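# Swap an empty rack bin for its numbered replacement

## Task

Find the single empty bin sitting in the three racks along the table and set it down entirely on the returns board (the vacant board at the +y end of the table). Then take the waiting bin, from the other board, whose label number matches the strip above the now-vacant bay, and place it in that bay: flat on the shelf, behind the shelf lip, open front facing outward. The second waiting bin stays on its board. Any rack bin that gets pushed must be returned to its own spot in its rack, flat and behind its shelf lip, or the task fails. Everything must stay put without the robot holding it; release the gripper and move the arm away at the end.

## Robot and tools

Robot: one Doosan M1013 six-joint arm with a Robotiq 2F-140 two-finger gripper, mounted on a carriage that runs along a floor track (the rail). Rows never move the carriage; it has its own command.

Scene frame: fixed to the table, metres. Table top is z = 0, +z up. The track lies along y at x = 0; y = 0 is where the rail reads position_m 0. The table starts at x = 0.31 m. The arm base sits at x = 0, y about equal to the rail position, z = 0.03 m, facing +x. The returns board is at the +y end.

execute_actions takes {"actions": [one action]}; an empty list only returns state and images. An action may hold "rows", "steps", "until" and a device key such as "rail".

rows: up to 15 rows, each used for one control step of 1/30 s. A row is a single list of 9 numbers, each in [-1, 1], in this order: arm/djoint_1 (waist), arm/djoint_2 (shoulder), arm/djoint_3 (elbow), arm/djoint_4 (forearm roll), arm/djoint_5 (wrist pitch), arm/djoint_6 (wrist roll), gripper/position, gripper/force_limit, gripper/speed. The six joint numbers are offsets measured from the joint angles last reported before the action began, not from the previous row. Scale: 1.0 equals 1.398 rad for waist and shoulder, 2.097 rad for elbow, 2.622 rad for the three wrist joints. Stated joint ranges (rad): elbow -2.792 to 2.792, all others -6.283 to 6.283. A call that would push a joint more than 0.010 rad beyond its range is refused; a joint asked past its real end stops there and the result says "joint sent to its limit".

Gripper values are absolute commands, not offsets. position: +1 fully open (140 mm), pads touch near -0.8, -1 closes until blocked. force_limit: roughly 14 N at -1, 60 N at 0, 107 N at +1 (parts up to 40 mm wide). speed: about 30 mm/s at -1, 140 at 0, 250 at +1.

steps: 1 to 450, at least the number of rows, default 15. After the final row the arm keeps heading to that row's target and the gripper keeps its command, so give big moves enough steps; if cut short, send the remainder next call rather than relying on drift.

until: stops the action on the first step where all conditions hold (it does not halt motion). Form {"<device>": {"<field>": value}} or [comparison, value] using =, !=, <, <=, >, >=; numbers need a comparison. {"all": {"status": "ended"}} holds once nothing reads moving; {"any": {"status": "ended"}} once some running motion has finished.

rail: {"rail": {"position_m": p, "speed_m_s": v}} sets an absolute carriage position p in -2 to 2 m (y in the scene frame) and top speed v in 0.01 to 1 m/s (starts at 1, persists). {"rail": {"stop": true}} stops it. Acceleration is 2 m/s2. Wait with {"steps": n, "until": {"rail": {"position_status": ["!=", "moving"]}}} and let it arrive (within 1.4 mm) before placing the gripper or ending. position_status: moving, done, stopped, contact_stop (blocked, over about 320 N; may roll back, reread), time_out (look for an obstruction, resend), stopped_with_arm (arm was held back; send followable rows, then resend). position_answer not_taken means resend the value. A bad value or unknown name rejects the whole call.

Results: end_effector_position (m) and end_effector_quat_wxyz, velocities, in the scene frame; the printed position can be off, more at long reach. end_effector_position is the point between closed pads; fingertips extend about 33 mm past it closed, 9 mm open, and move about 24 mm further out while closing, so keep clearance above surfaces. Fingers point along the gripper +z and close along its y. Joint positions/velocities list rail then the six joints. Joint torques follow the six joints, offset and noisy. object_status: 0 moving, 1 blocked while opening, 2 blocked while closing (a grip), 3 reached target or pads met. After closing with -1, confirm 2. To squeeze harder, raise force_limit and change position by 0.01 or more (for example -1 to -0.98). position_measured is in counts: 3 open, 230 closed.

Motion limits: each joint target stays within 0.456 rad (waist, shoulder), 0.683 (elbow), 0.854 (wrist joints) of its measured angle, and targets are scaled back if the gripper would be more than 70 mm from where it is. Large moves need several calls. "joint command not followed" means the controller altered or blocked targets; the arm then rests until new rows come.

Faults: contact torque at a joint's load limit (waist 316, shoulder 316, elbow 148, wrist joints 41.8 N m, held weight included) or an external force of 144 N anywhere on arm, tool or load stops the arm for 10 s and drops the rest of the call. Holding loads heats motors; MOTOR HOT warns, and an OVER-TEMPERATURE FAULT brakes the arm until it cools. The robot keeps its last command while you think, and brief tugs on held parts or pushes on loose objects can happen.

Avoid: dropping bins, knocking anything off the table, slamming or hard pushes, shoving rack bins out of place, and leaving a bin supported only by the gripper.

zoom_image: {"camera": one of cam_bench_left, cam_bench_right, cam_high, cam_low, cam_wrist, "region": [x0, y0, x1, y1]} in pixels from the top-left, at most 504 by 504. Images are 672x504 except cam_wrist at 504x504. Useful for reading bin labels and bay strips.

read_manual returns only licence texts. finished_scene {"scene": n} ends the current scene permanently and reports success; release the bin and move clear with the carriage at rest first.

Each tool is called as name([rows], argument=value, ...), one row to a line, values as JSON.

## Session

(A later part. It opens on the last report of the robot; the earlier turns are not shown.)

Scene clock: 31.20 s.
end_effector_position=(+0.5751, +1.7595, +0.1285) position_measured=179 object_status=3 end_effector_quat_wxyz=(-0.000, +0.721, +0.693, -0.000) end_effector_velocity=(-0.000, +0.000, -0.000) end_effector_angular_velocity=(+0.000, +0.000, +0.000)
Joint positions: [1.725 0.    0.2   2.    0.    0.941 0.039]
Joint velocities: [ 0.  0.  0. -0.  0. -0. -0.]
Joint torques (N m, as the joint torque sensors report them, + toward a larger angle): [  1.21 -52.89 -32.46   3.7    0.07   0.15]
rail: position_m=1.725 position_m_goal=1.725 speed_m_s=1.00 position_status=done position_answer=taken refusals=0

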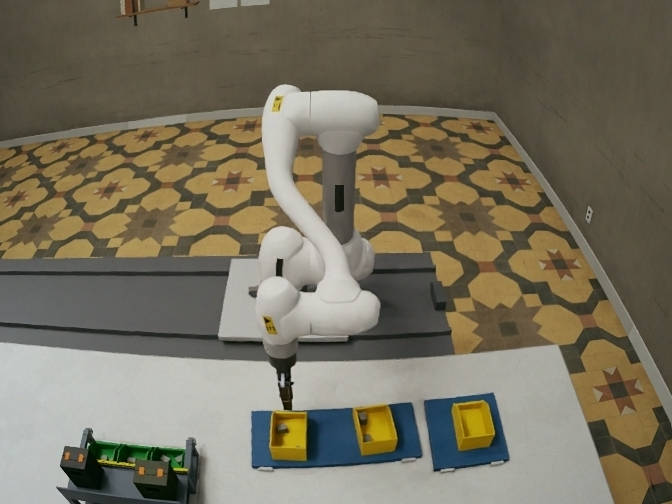

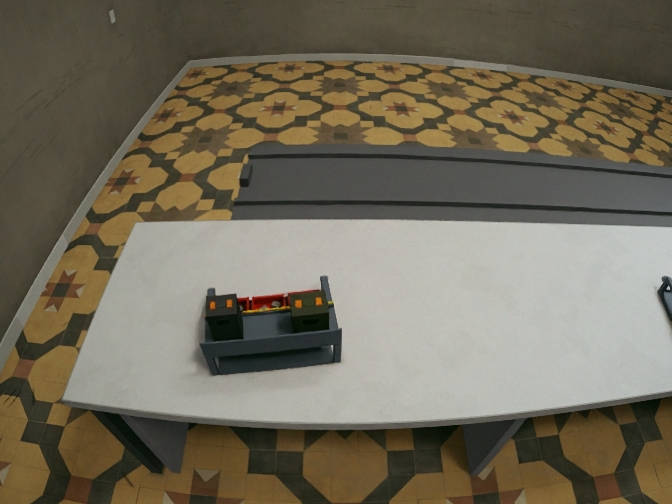

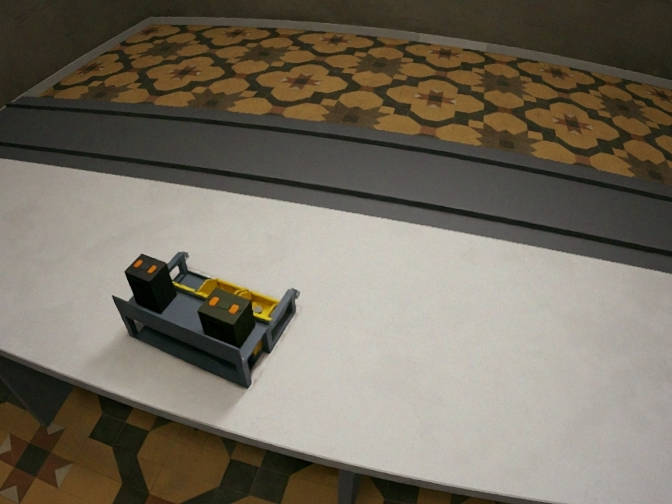

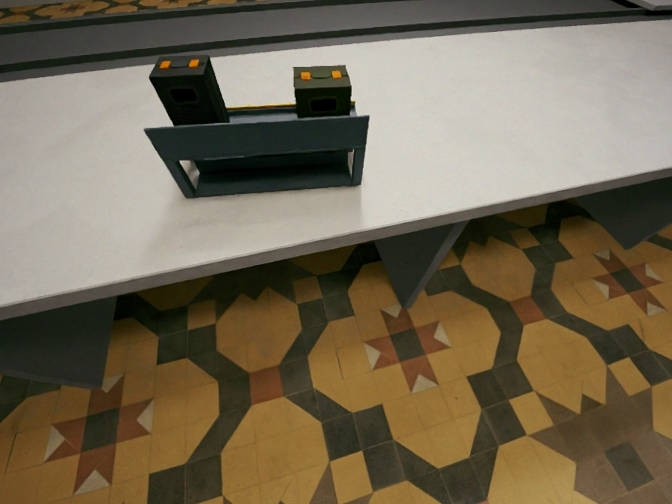

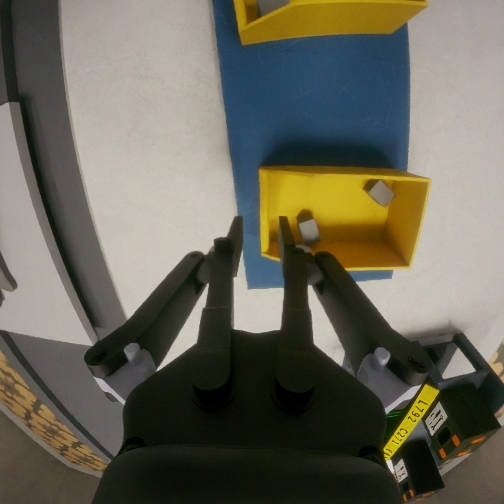

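execute_actions([
  {"rows":[[0,0.023,0.009,0,-0.0195,0,-0.4,0.5,0],[0,0.023,0.009,0,-0.0195,0,-0.4,0.5,0],[0,0.023,0.009,0,-0.0195,0,-0.4,0.5,0],[0,0.046,0.018,0,-0.039,0,-0.4,0.5,0]],"steps":20},
])

execute_actions([
  {"rows":[[0,0,0,0,0,0,-1,1,-0.3]],"steps":20},
])

execute_actions([
  {"rows":[[0,-0.046,-0.018,0,0.039,0,-1,1,-0.3]],"steps":15},
])

Scene clock: 33.87 s.
end_effector_position=(+0.5780, +1.7595, +0.0750) position_measured=179 object_status=3 end_effector_quat_wxyz=(+0.000, +0.721, +0.693, +0.000) end_effector_velocity=(-0.000, -0.000, -0.000) end_effector_angular_velocity=(-0.000, +0.000, +0.000)
Joint positions: [1.725 0.    0.264 2.038 0.    0.839 0.039]
Joint velocities: [ 0. -0.  0.  0. -0. -0.  0.]
Joint torques (N m, as the joint torque sensors report them, + toward a larger angle): [  1.36 -57.09 -30.16   3.47   0.22   0.06]
rail: position_m=1.725 position_m_goal=1.725 speed_m_s=1.00 position_status=done position_answer=taken refusals=0

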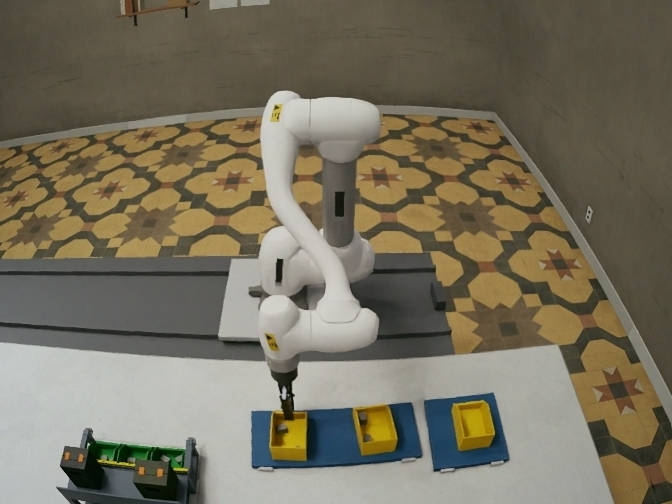

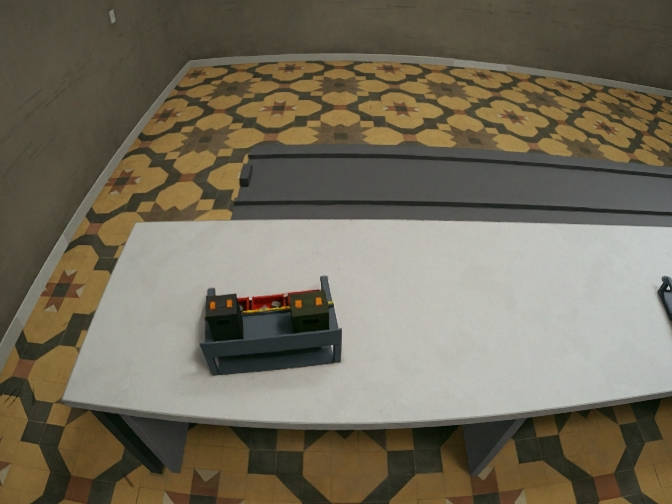

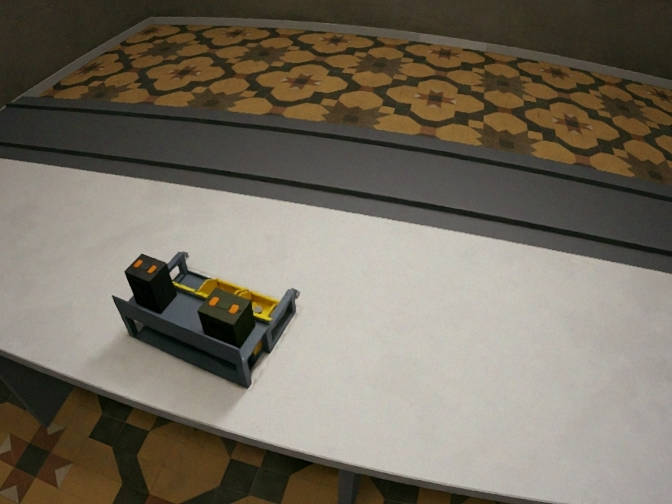

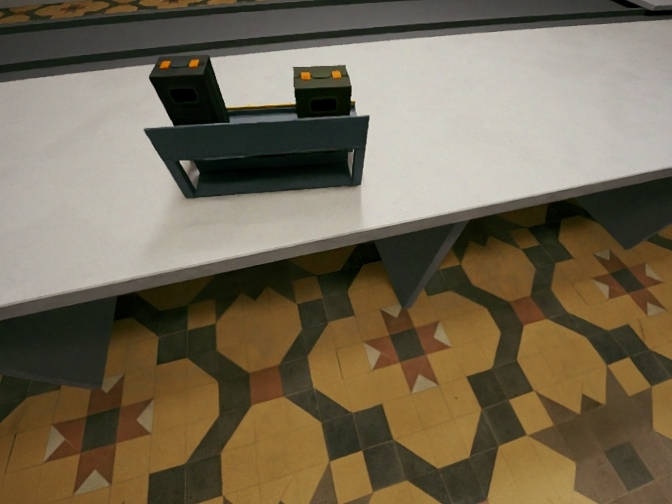

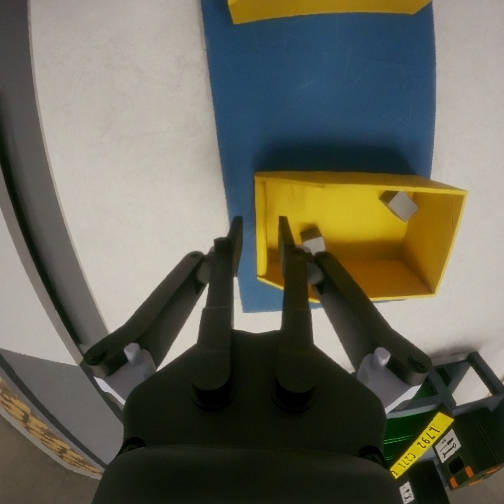

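Scene clock: 34.53 s.
end_effector_position=(+0.5780, +1.7595, +0.0750) position_measured=225 object_status=2 end_effector_quat_wxyz=(+0.000, +0.721, +0.693, +0.000) end_effector_velocity=(+0.000, +0.000, +0.000) end_effector_angular_velocity=(+0.000, -0.000, -0.000)
Joint positions: [1.725 0.    0.264 2.038 0.    0.839 0.039]
Joint velocities: [ 0.  0. -0. -0.  0. -0. -0.]
Joint torques (N m, as the joint torque sensors report them, + toward a larger angle): [  0.98 -40.51 -20.59   3.15  -1.22   0.16]
rail: position_m=1.725 position_m_goal=1.725 speed_m_s=1.00 position_status=done position_answer=taken refusals=0

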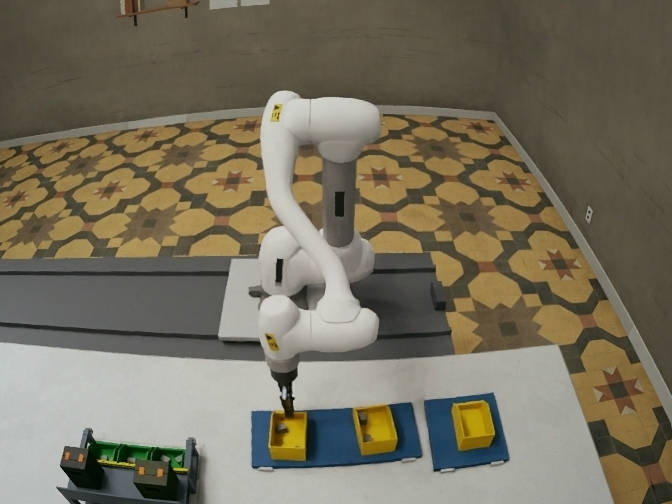

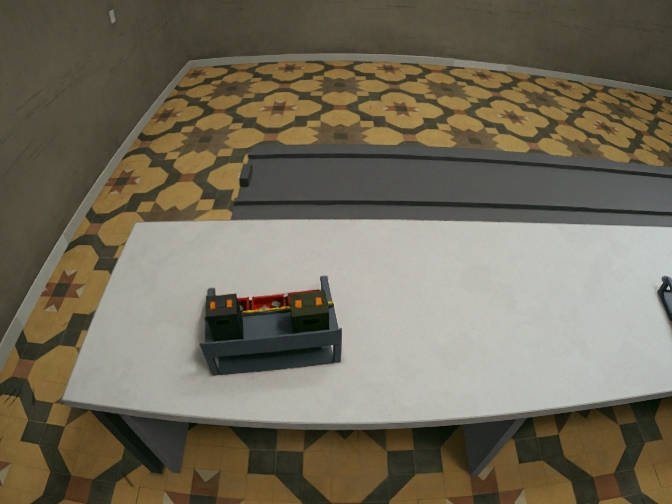

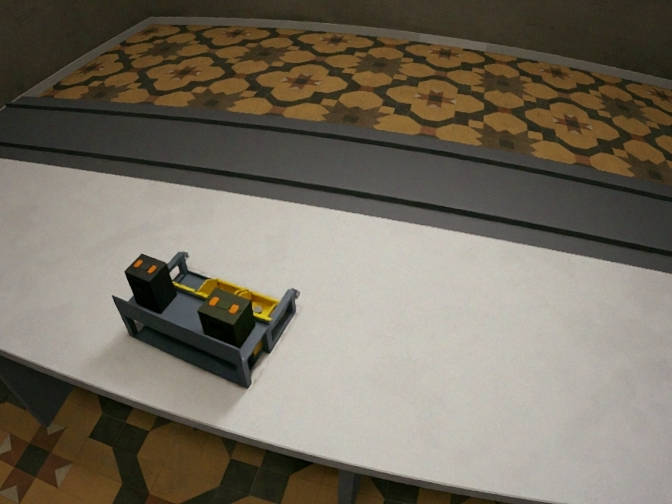

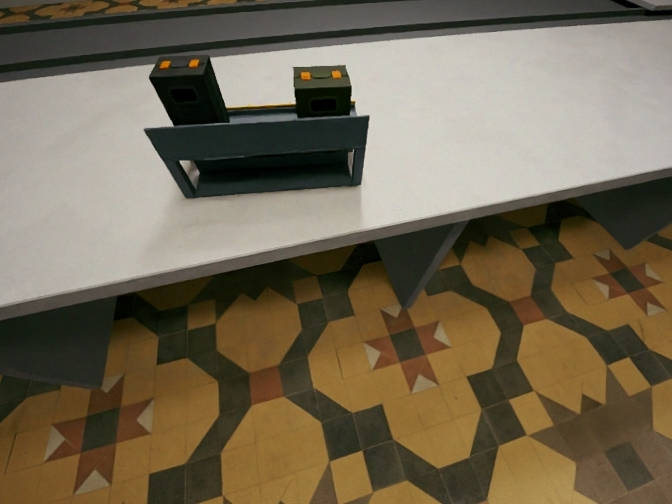

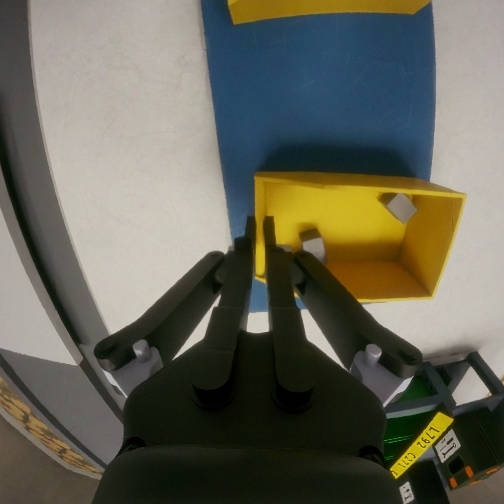

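Scene clock: 35.03 s.
end_effector_position=(+0.5751, +1.7595, +0.1284) position_measured=225 object_status=2 end_effector_quat_wxyz=(-0.000, +0.721, +0.693, -0.000) end_effector_velocity=(+0.001, +0.000, +0.001) end_effector_angular_velocity=(+0.000, -0.003, -0.000)
Joint positions: [1.725 0.    0.2   2.    0.    0.941 0.039]
Joint velocities: [ 0.    -0.    -0.001 -0.001  0.    -0.    -0.   ]
Joint torques (N m, as the joint torque sensors report them, + toward a larger angle): [  2.16 -51.66 -34.47   3.54  -0.08   0.13]
rail: position_m=1.725 position_m_goal=1.725 speed_m_s=1.00 position_status=done position_answer=taken refusals=0

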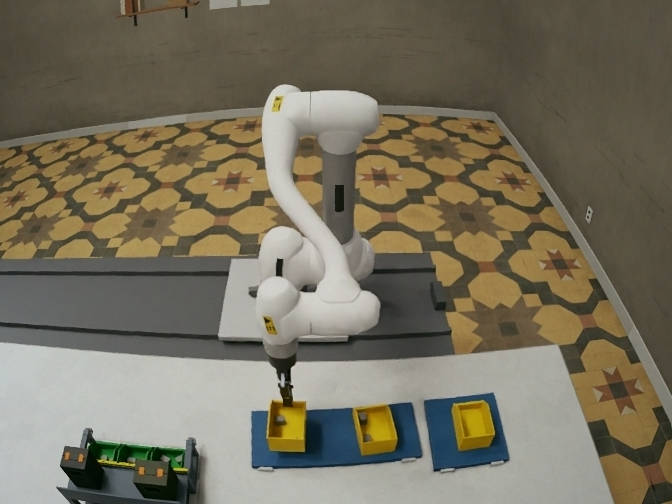

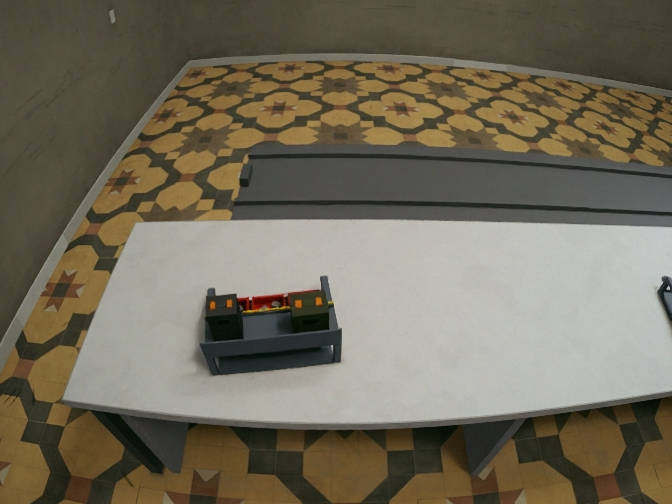

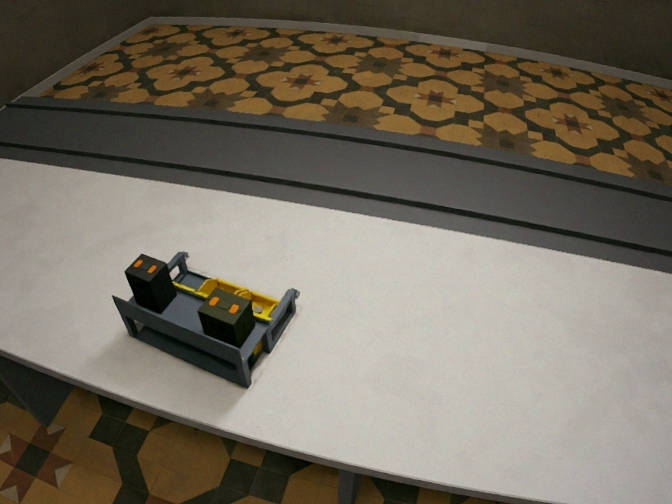

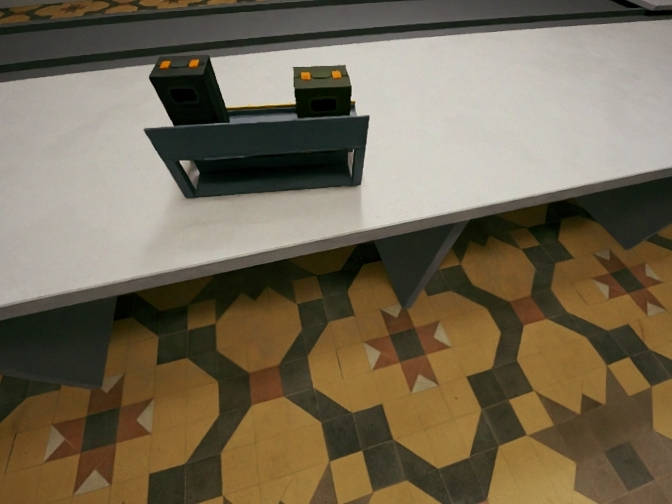

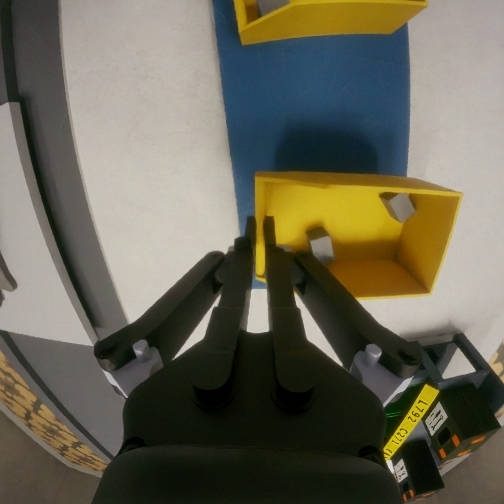

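execute_actions([
  {"rows":[[0,-0.239,0.075,0,0.0675,-0.015,-1,1,-0.3]],"steps":25},
])

execute_actions([
  {"rows":[[-0.1073,0,0,0,0,0,-1,1,-0.3]],"rail":{"position_m":-0.458},"steps":120,"until":{"rail":{"position_status":["!=","moving"]}}},
])

execute_actions([
  {"rows":[[0,0.12,0.02,0,-0.083,0,-1,1,-0.3]],"steps":18},
])

Scene clock: 37.40 s.
end_effector_position=(+0.4198, +1.7595, +0.2198) position_measured=225 object_status=2 end_effector_quat_wxyz=(-0.000, +0.707, +0.707, -0.000) end_effector_velocity=(-0.000, +0.000, +0.000) end_effector_angular_velocity=(+0.000, -0.000, +0.000)
Joint positions: [ 1.725  0.    -0.134  2.157  0.     1.118 -0.   ]
Joint velocities: [ 0.    -0.    -0.001  0.     0.     0.    -0.   ]
Joint torques (N m, as the joint torque sensors report them, + toward a larger angle): [  0.81 -23.7  -38.54   4.19  -0.14   0.11]
rail: position_m=1.725 position_m_goal=1.725 speed_m_s=1.00 position_status=done position_answer=taken refusals=0

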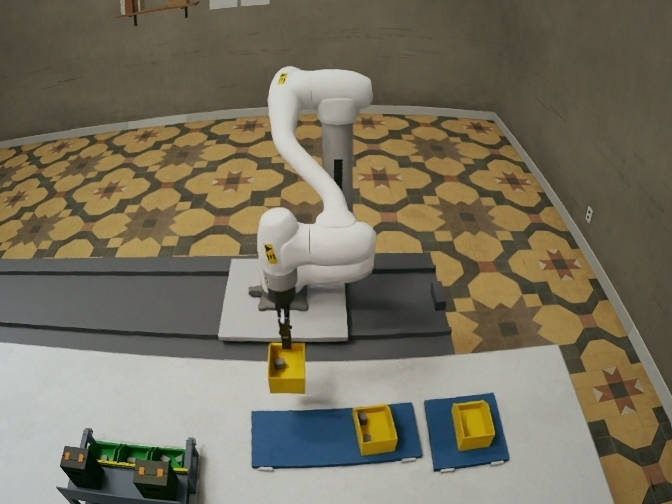

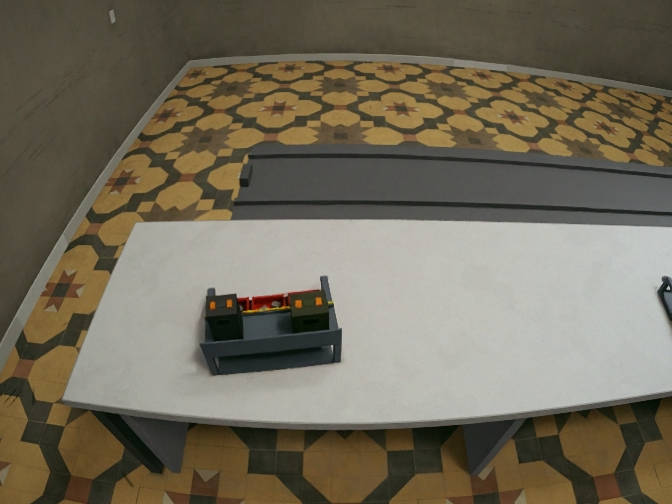

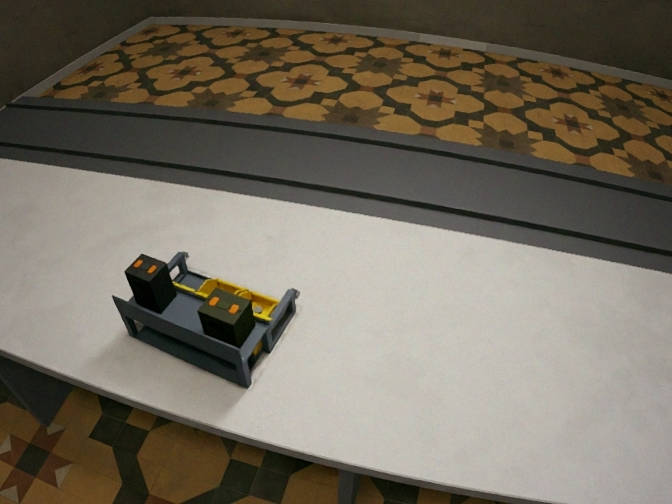

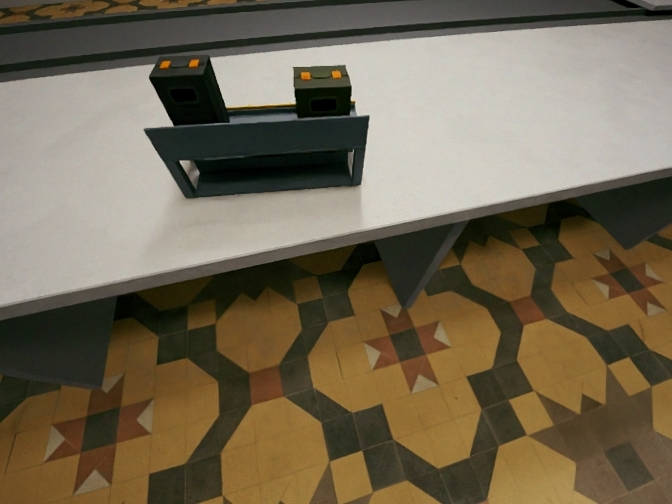

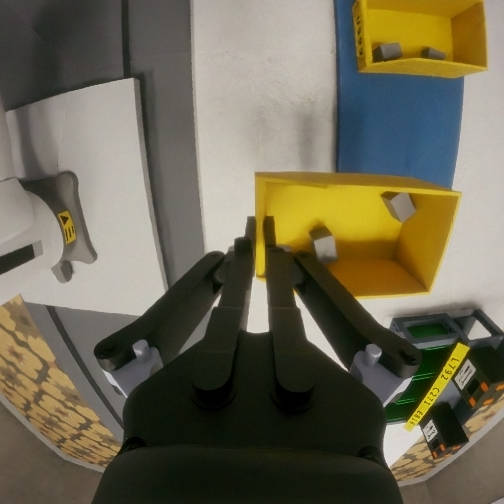

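Scene clock: 40.10 s.
end_effector_position=(+0.4203, -0.4873, +0.2198) position_measured=225 object_status=2 end_effector_quat_wxyz=(-0.000, +0.758, +0.652, -0.000) end_effector_velocity=(+0.000, +0.000, +0.000) end_effector_angular_velocity=(+0.000, -0.000, +0.001)
Joint positions: [-0.459 -0.15  -0.134  2.157  0.     1.118 -0.   ]
Joint velocities: [-0.     0.001 -0.     0.     0.    -0.    -0.   ]
Joint torques (N m, as the joint torque sensors report them, + toward a larger angle): [  6.62 -25.74 -37.58   4.84  -0.06  -0.04]
rail: position_m=-0.459 position_m_goal=-0.458 speed_m_s=1.00 position_status=done position_answer=taken refusals=0

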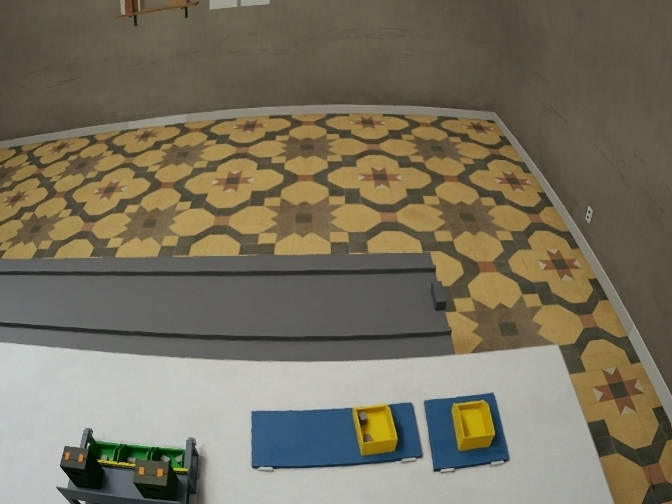

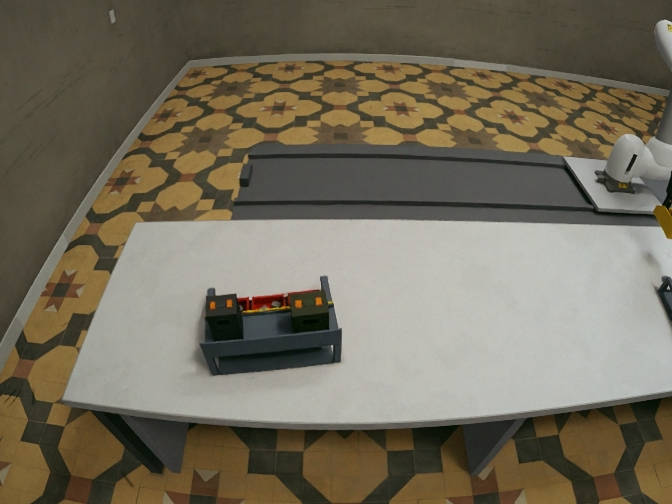

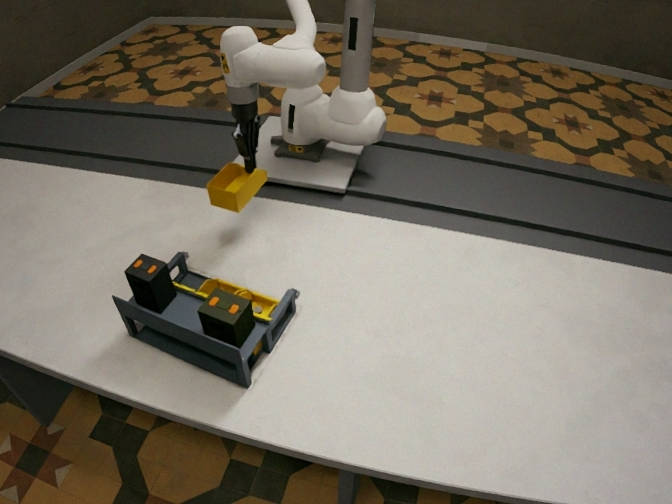

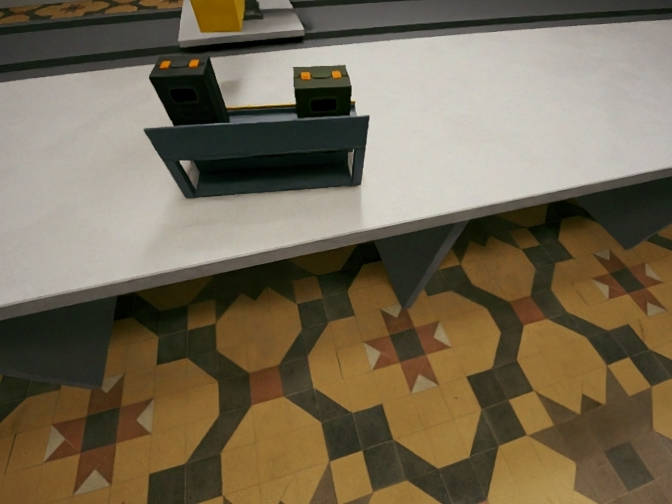

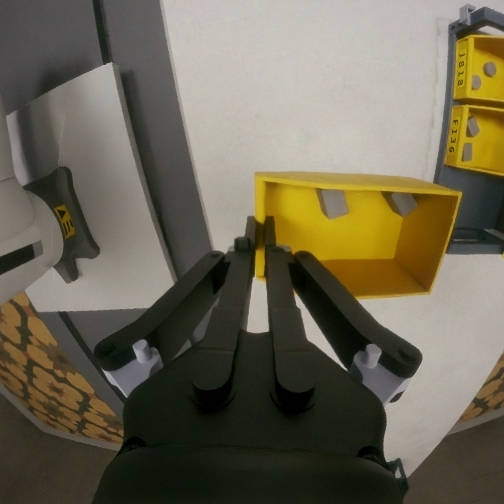

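Scene clock: 40.70 s.
end_effector_position=(+0.4642, -0.4932, +0.1258) position_measured=225 object_status=2 end_effector_quat_wxyz=(+0.003, +0.758, +0.652, +0.003) end_effector_velocity=(+0.000, -0.000, -0.001) end_effector_angular_velocity=(+0.000, +0.001, -0.000)
Joint positions: [-0.458 -0.15   0.034  2.199  0.     0.901 -0.   ]
Joint velocities: [ 0.    -0.     0.001  0.     0.    -0.001 -0.   ]
Joint torques (N m, as the joint torque sensors report them, + toward a larger angle): [  1.19 -37.14 -33.77   3.66  -0.55   0.12]
rail: position_m=-0.458 position_m_goal=-0.458 speed_m_s=1.00 position_status=done position_answer=taken refusals=0

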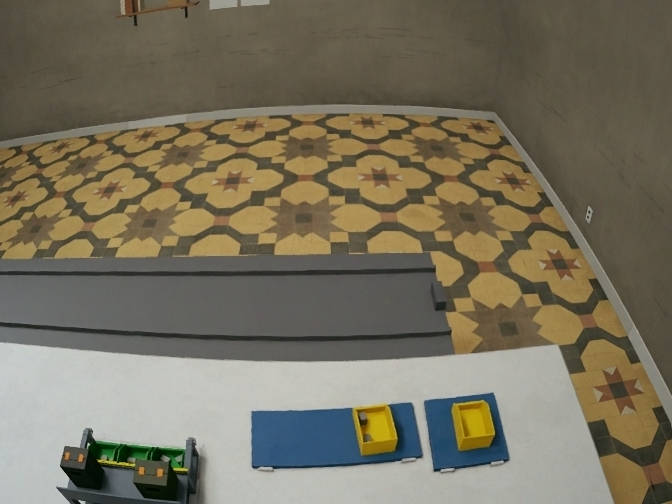

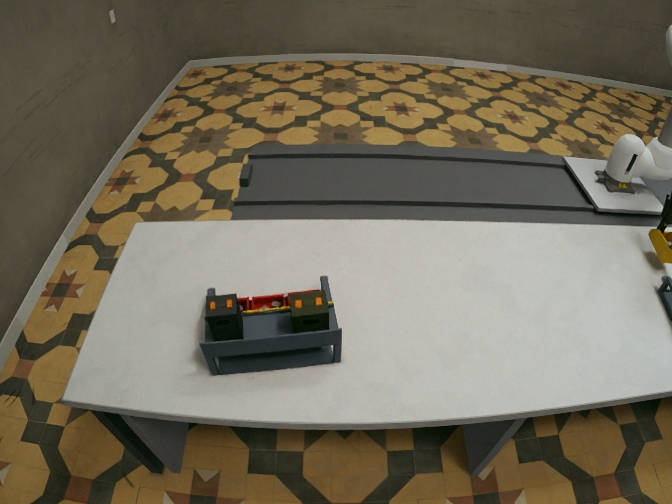

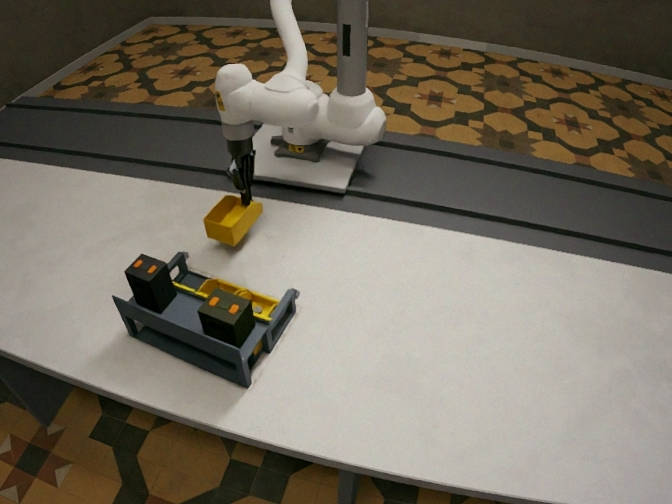

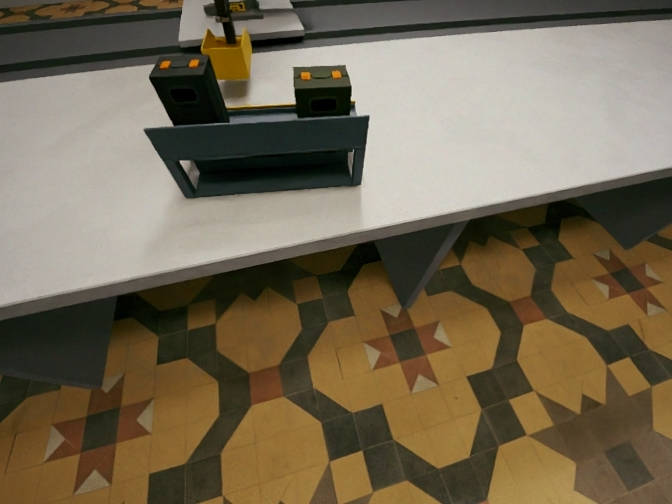

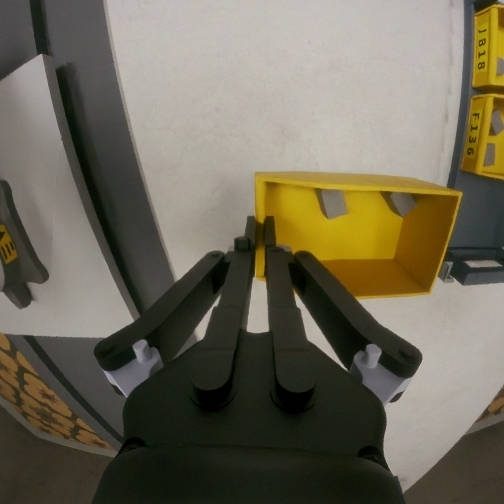

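execute_actions([
  {"rows":[[0,0.124,-0.058,0,-0.025,0,-1,1,-0.3]],"steps":18},
])

execute_actions([
  {"rows":[[0,0.01,-0.0088,0,0.002,0,-1,1,-0.3],[0,0.02,-0.0176,0,0.004,0,-1,1,-0.3],[0,0.03,-0.0264,0,0.006,0,-1,1,-0.3],[0,0.04,-0.0352,0,0.008,0,-1,1,-0.3],[0,0.05,-0.044,0,0.01,0,-1,1,-0.3]],"steps":16},
])

Scene clock: 43.67 s.
end_effector_position=(+0.5560, -0.5070, +0.0907) position_measured=225 object_status=2 end_effector_quat_wxyz=(+0.008, +0.758, +0.652, +0.007) end_effector_velocity=(+0.000, -0.000, -0.000) end_effector_angular_velocity=(+0.000, +0.000, -0.000)
Joint positions: [-0.458 -0.15   0.207  2.078  0.     0.835 -0.   ]
Joint velocities: [ 0.    -0.     0.001 -0.001  0.    -0.    -0.   ]
Joint torques (N m, as the joint torque sensors report them, + toward a larger angle): [  1.1  -56.13 -31.71   3.56  -0.32   0.1 ]
rail: position_m=-0.458 position_m_goal=-0.458 speed_m_s=1.00 position_status=done position_answer=taken refusals=0

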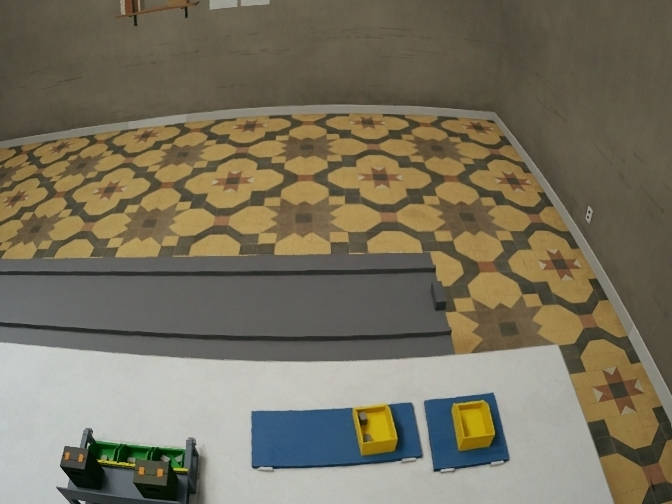

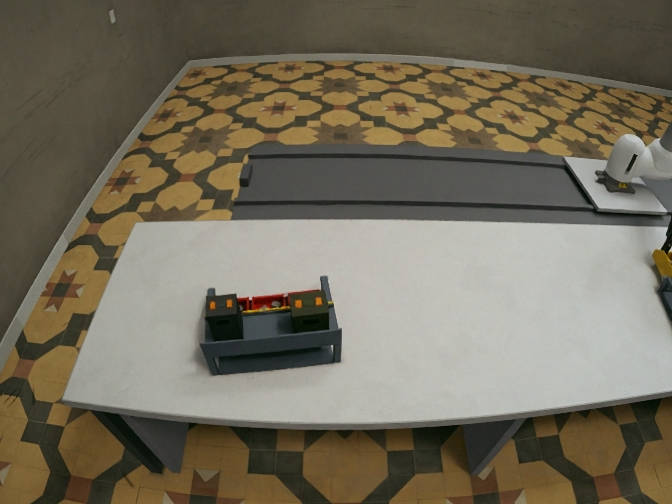

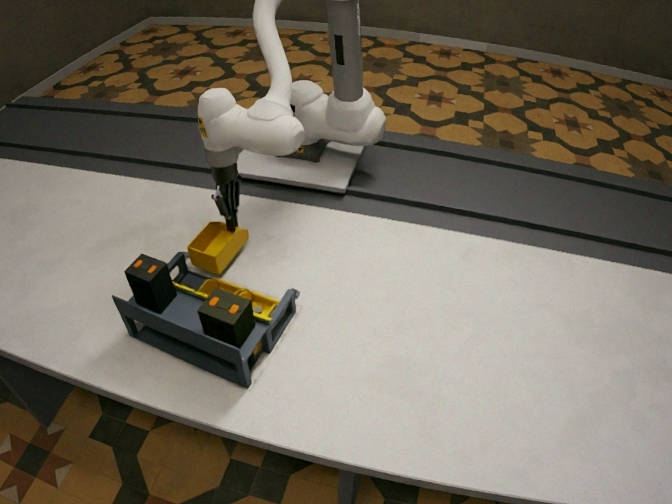

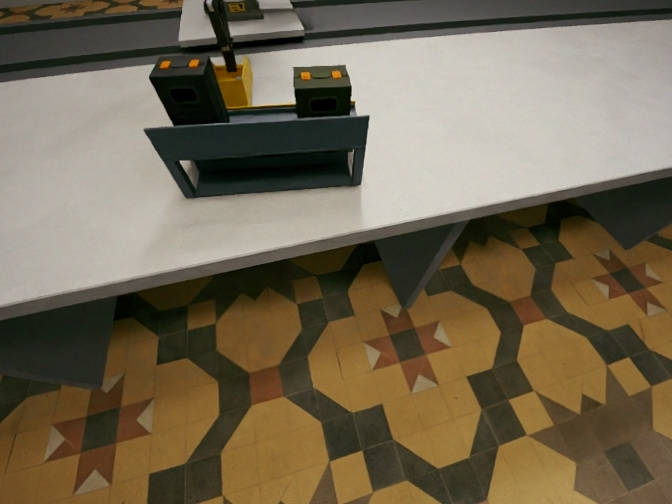

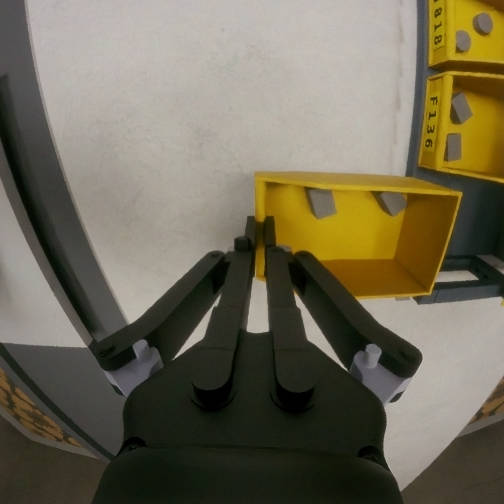

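Scene clock: 44.20 s.
end_effector_position=(+0.6043, -0.5143, +0.0899) position_measured=225 object_status=2 end_effector_quat_wxyz=(+0.007, +0.758, +0.652, +0.006) end_effector_velocity=(+0.001, -0.000, -0.000) end_effector_angular_velocity=(+0.000, +0.000, +0.000)
Joint positions: [-0.458 -0.15   0.277  1.986  0.     0.861 -0.   ]
Joint velocities: [ 0.     0.     0.001 -0.001 -0.     0.     0.   ]
Joint torques (N m, as the joint torque sensors report them, + toward a larger angle): [  0.69 -62.83 -32.48   3.49  -0.32   0.05]
rail: position_m=-0.458 position_m_goal=-0.458 speed_m_s=1.00 position_status=done position_answer=taken refusals=0

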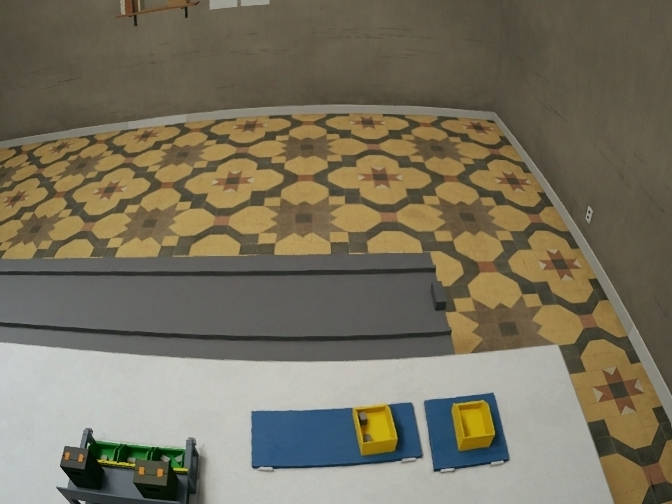

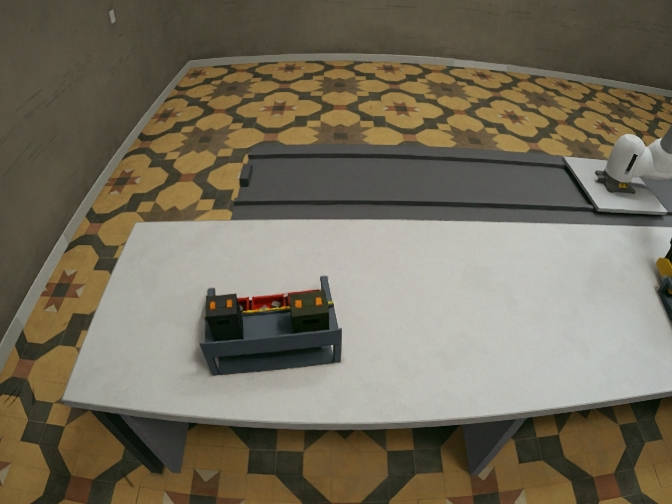

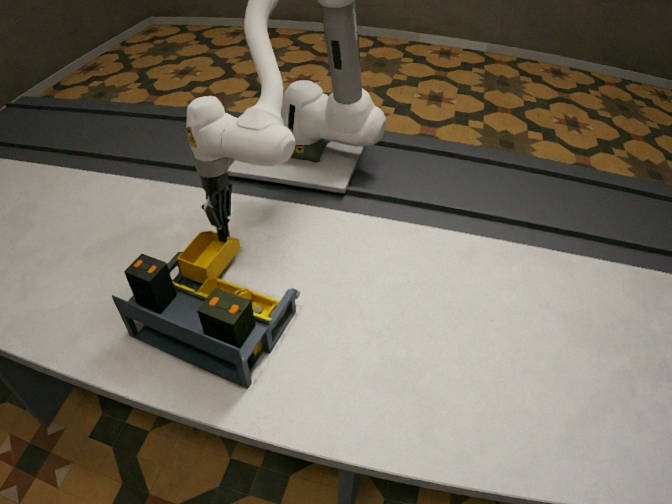

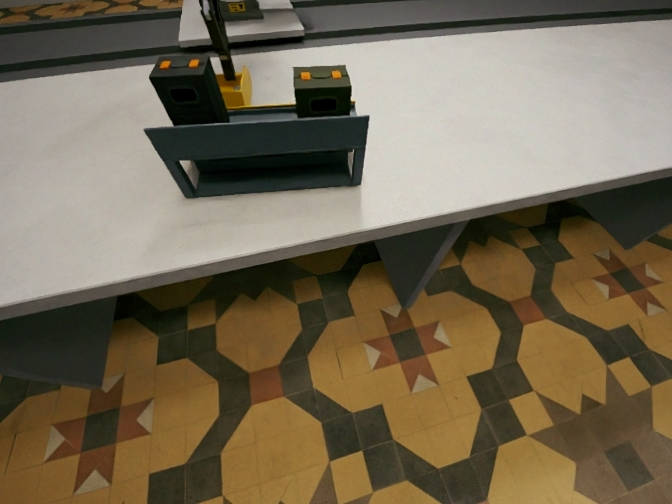

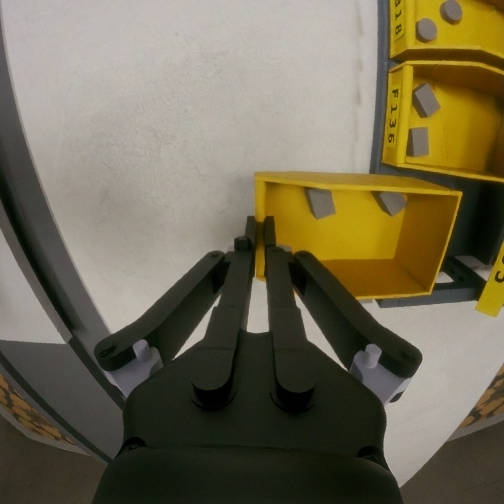

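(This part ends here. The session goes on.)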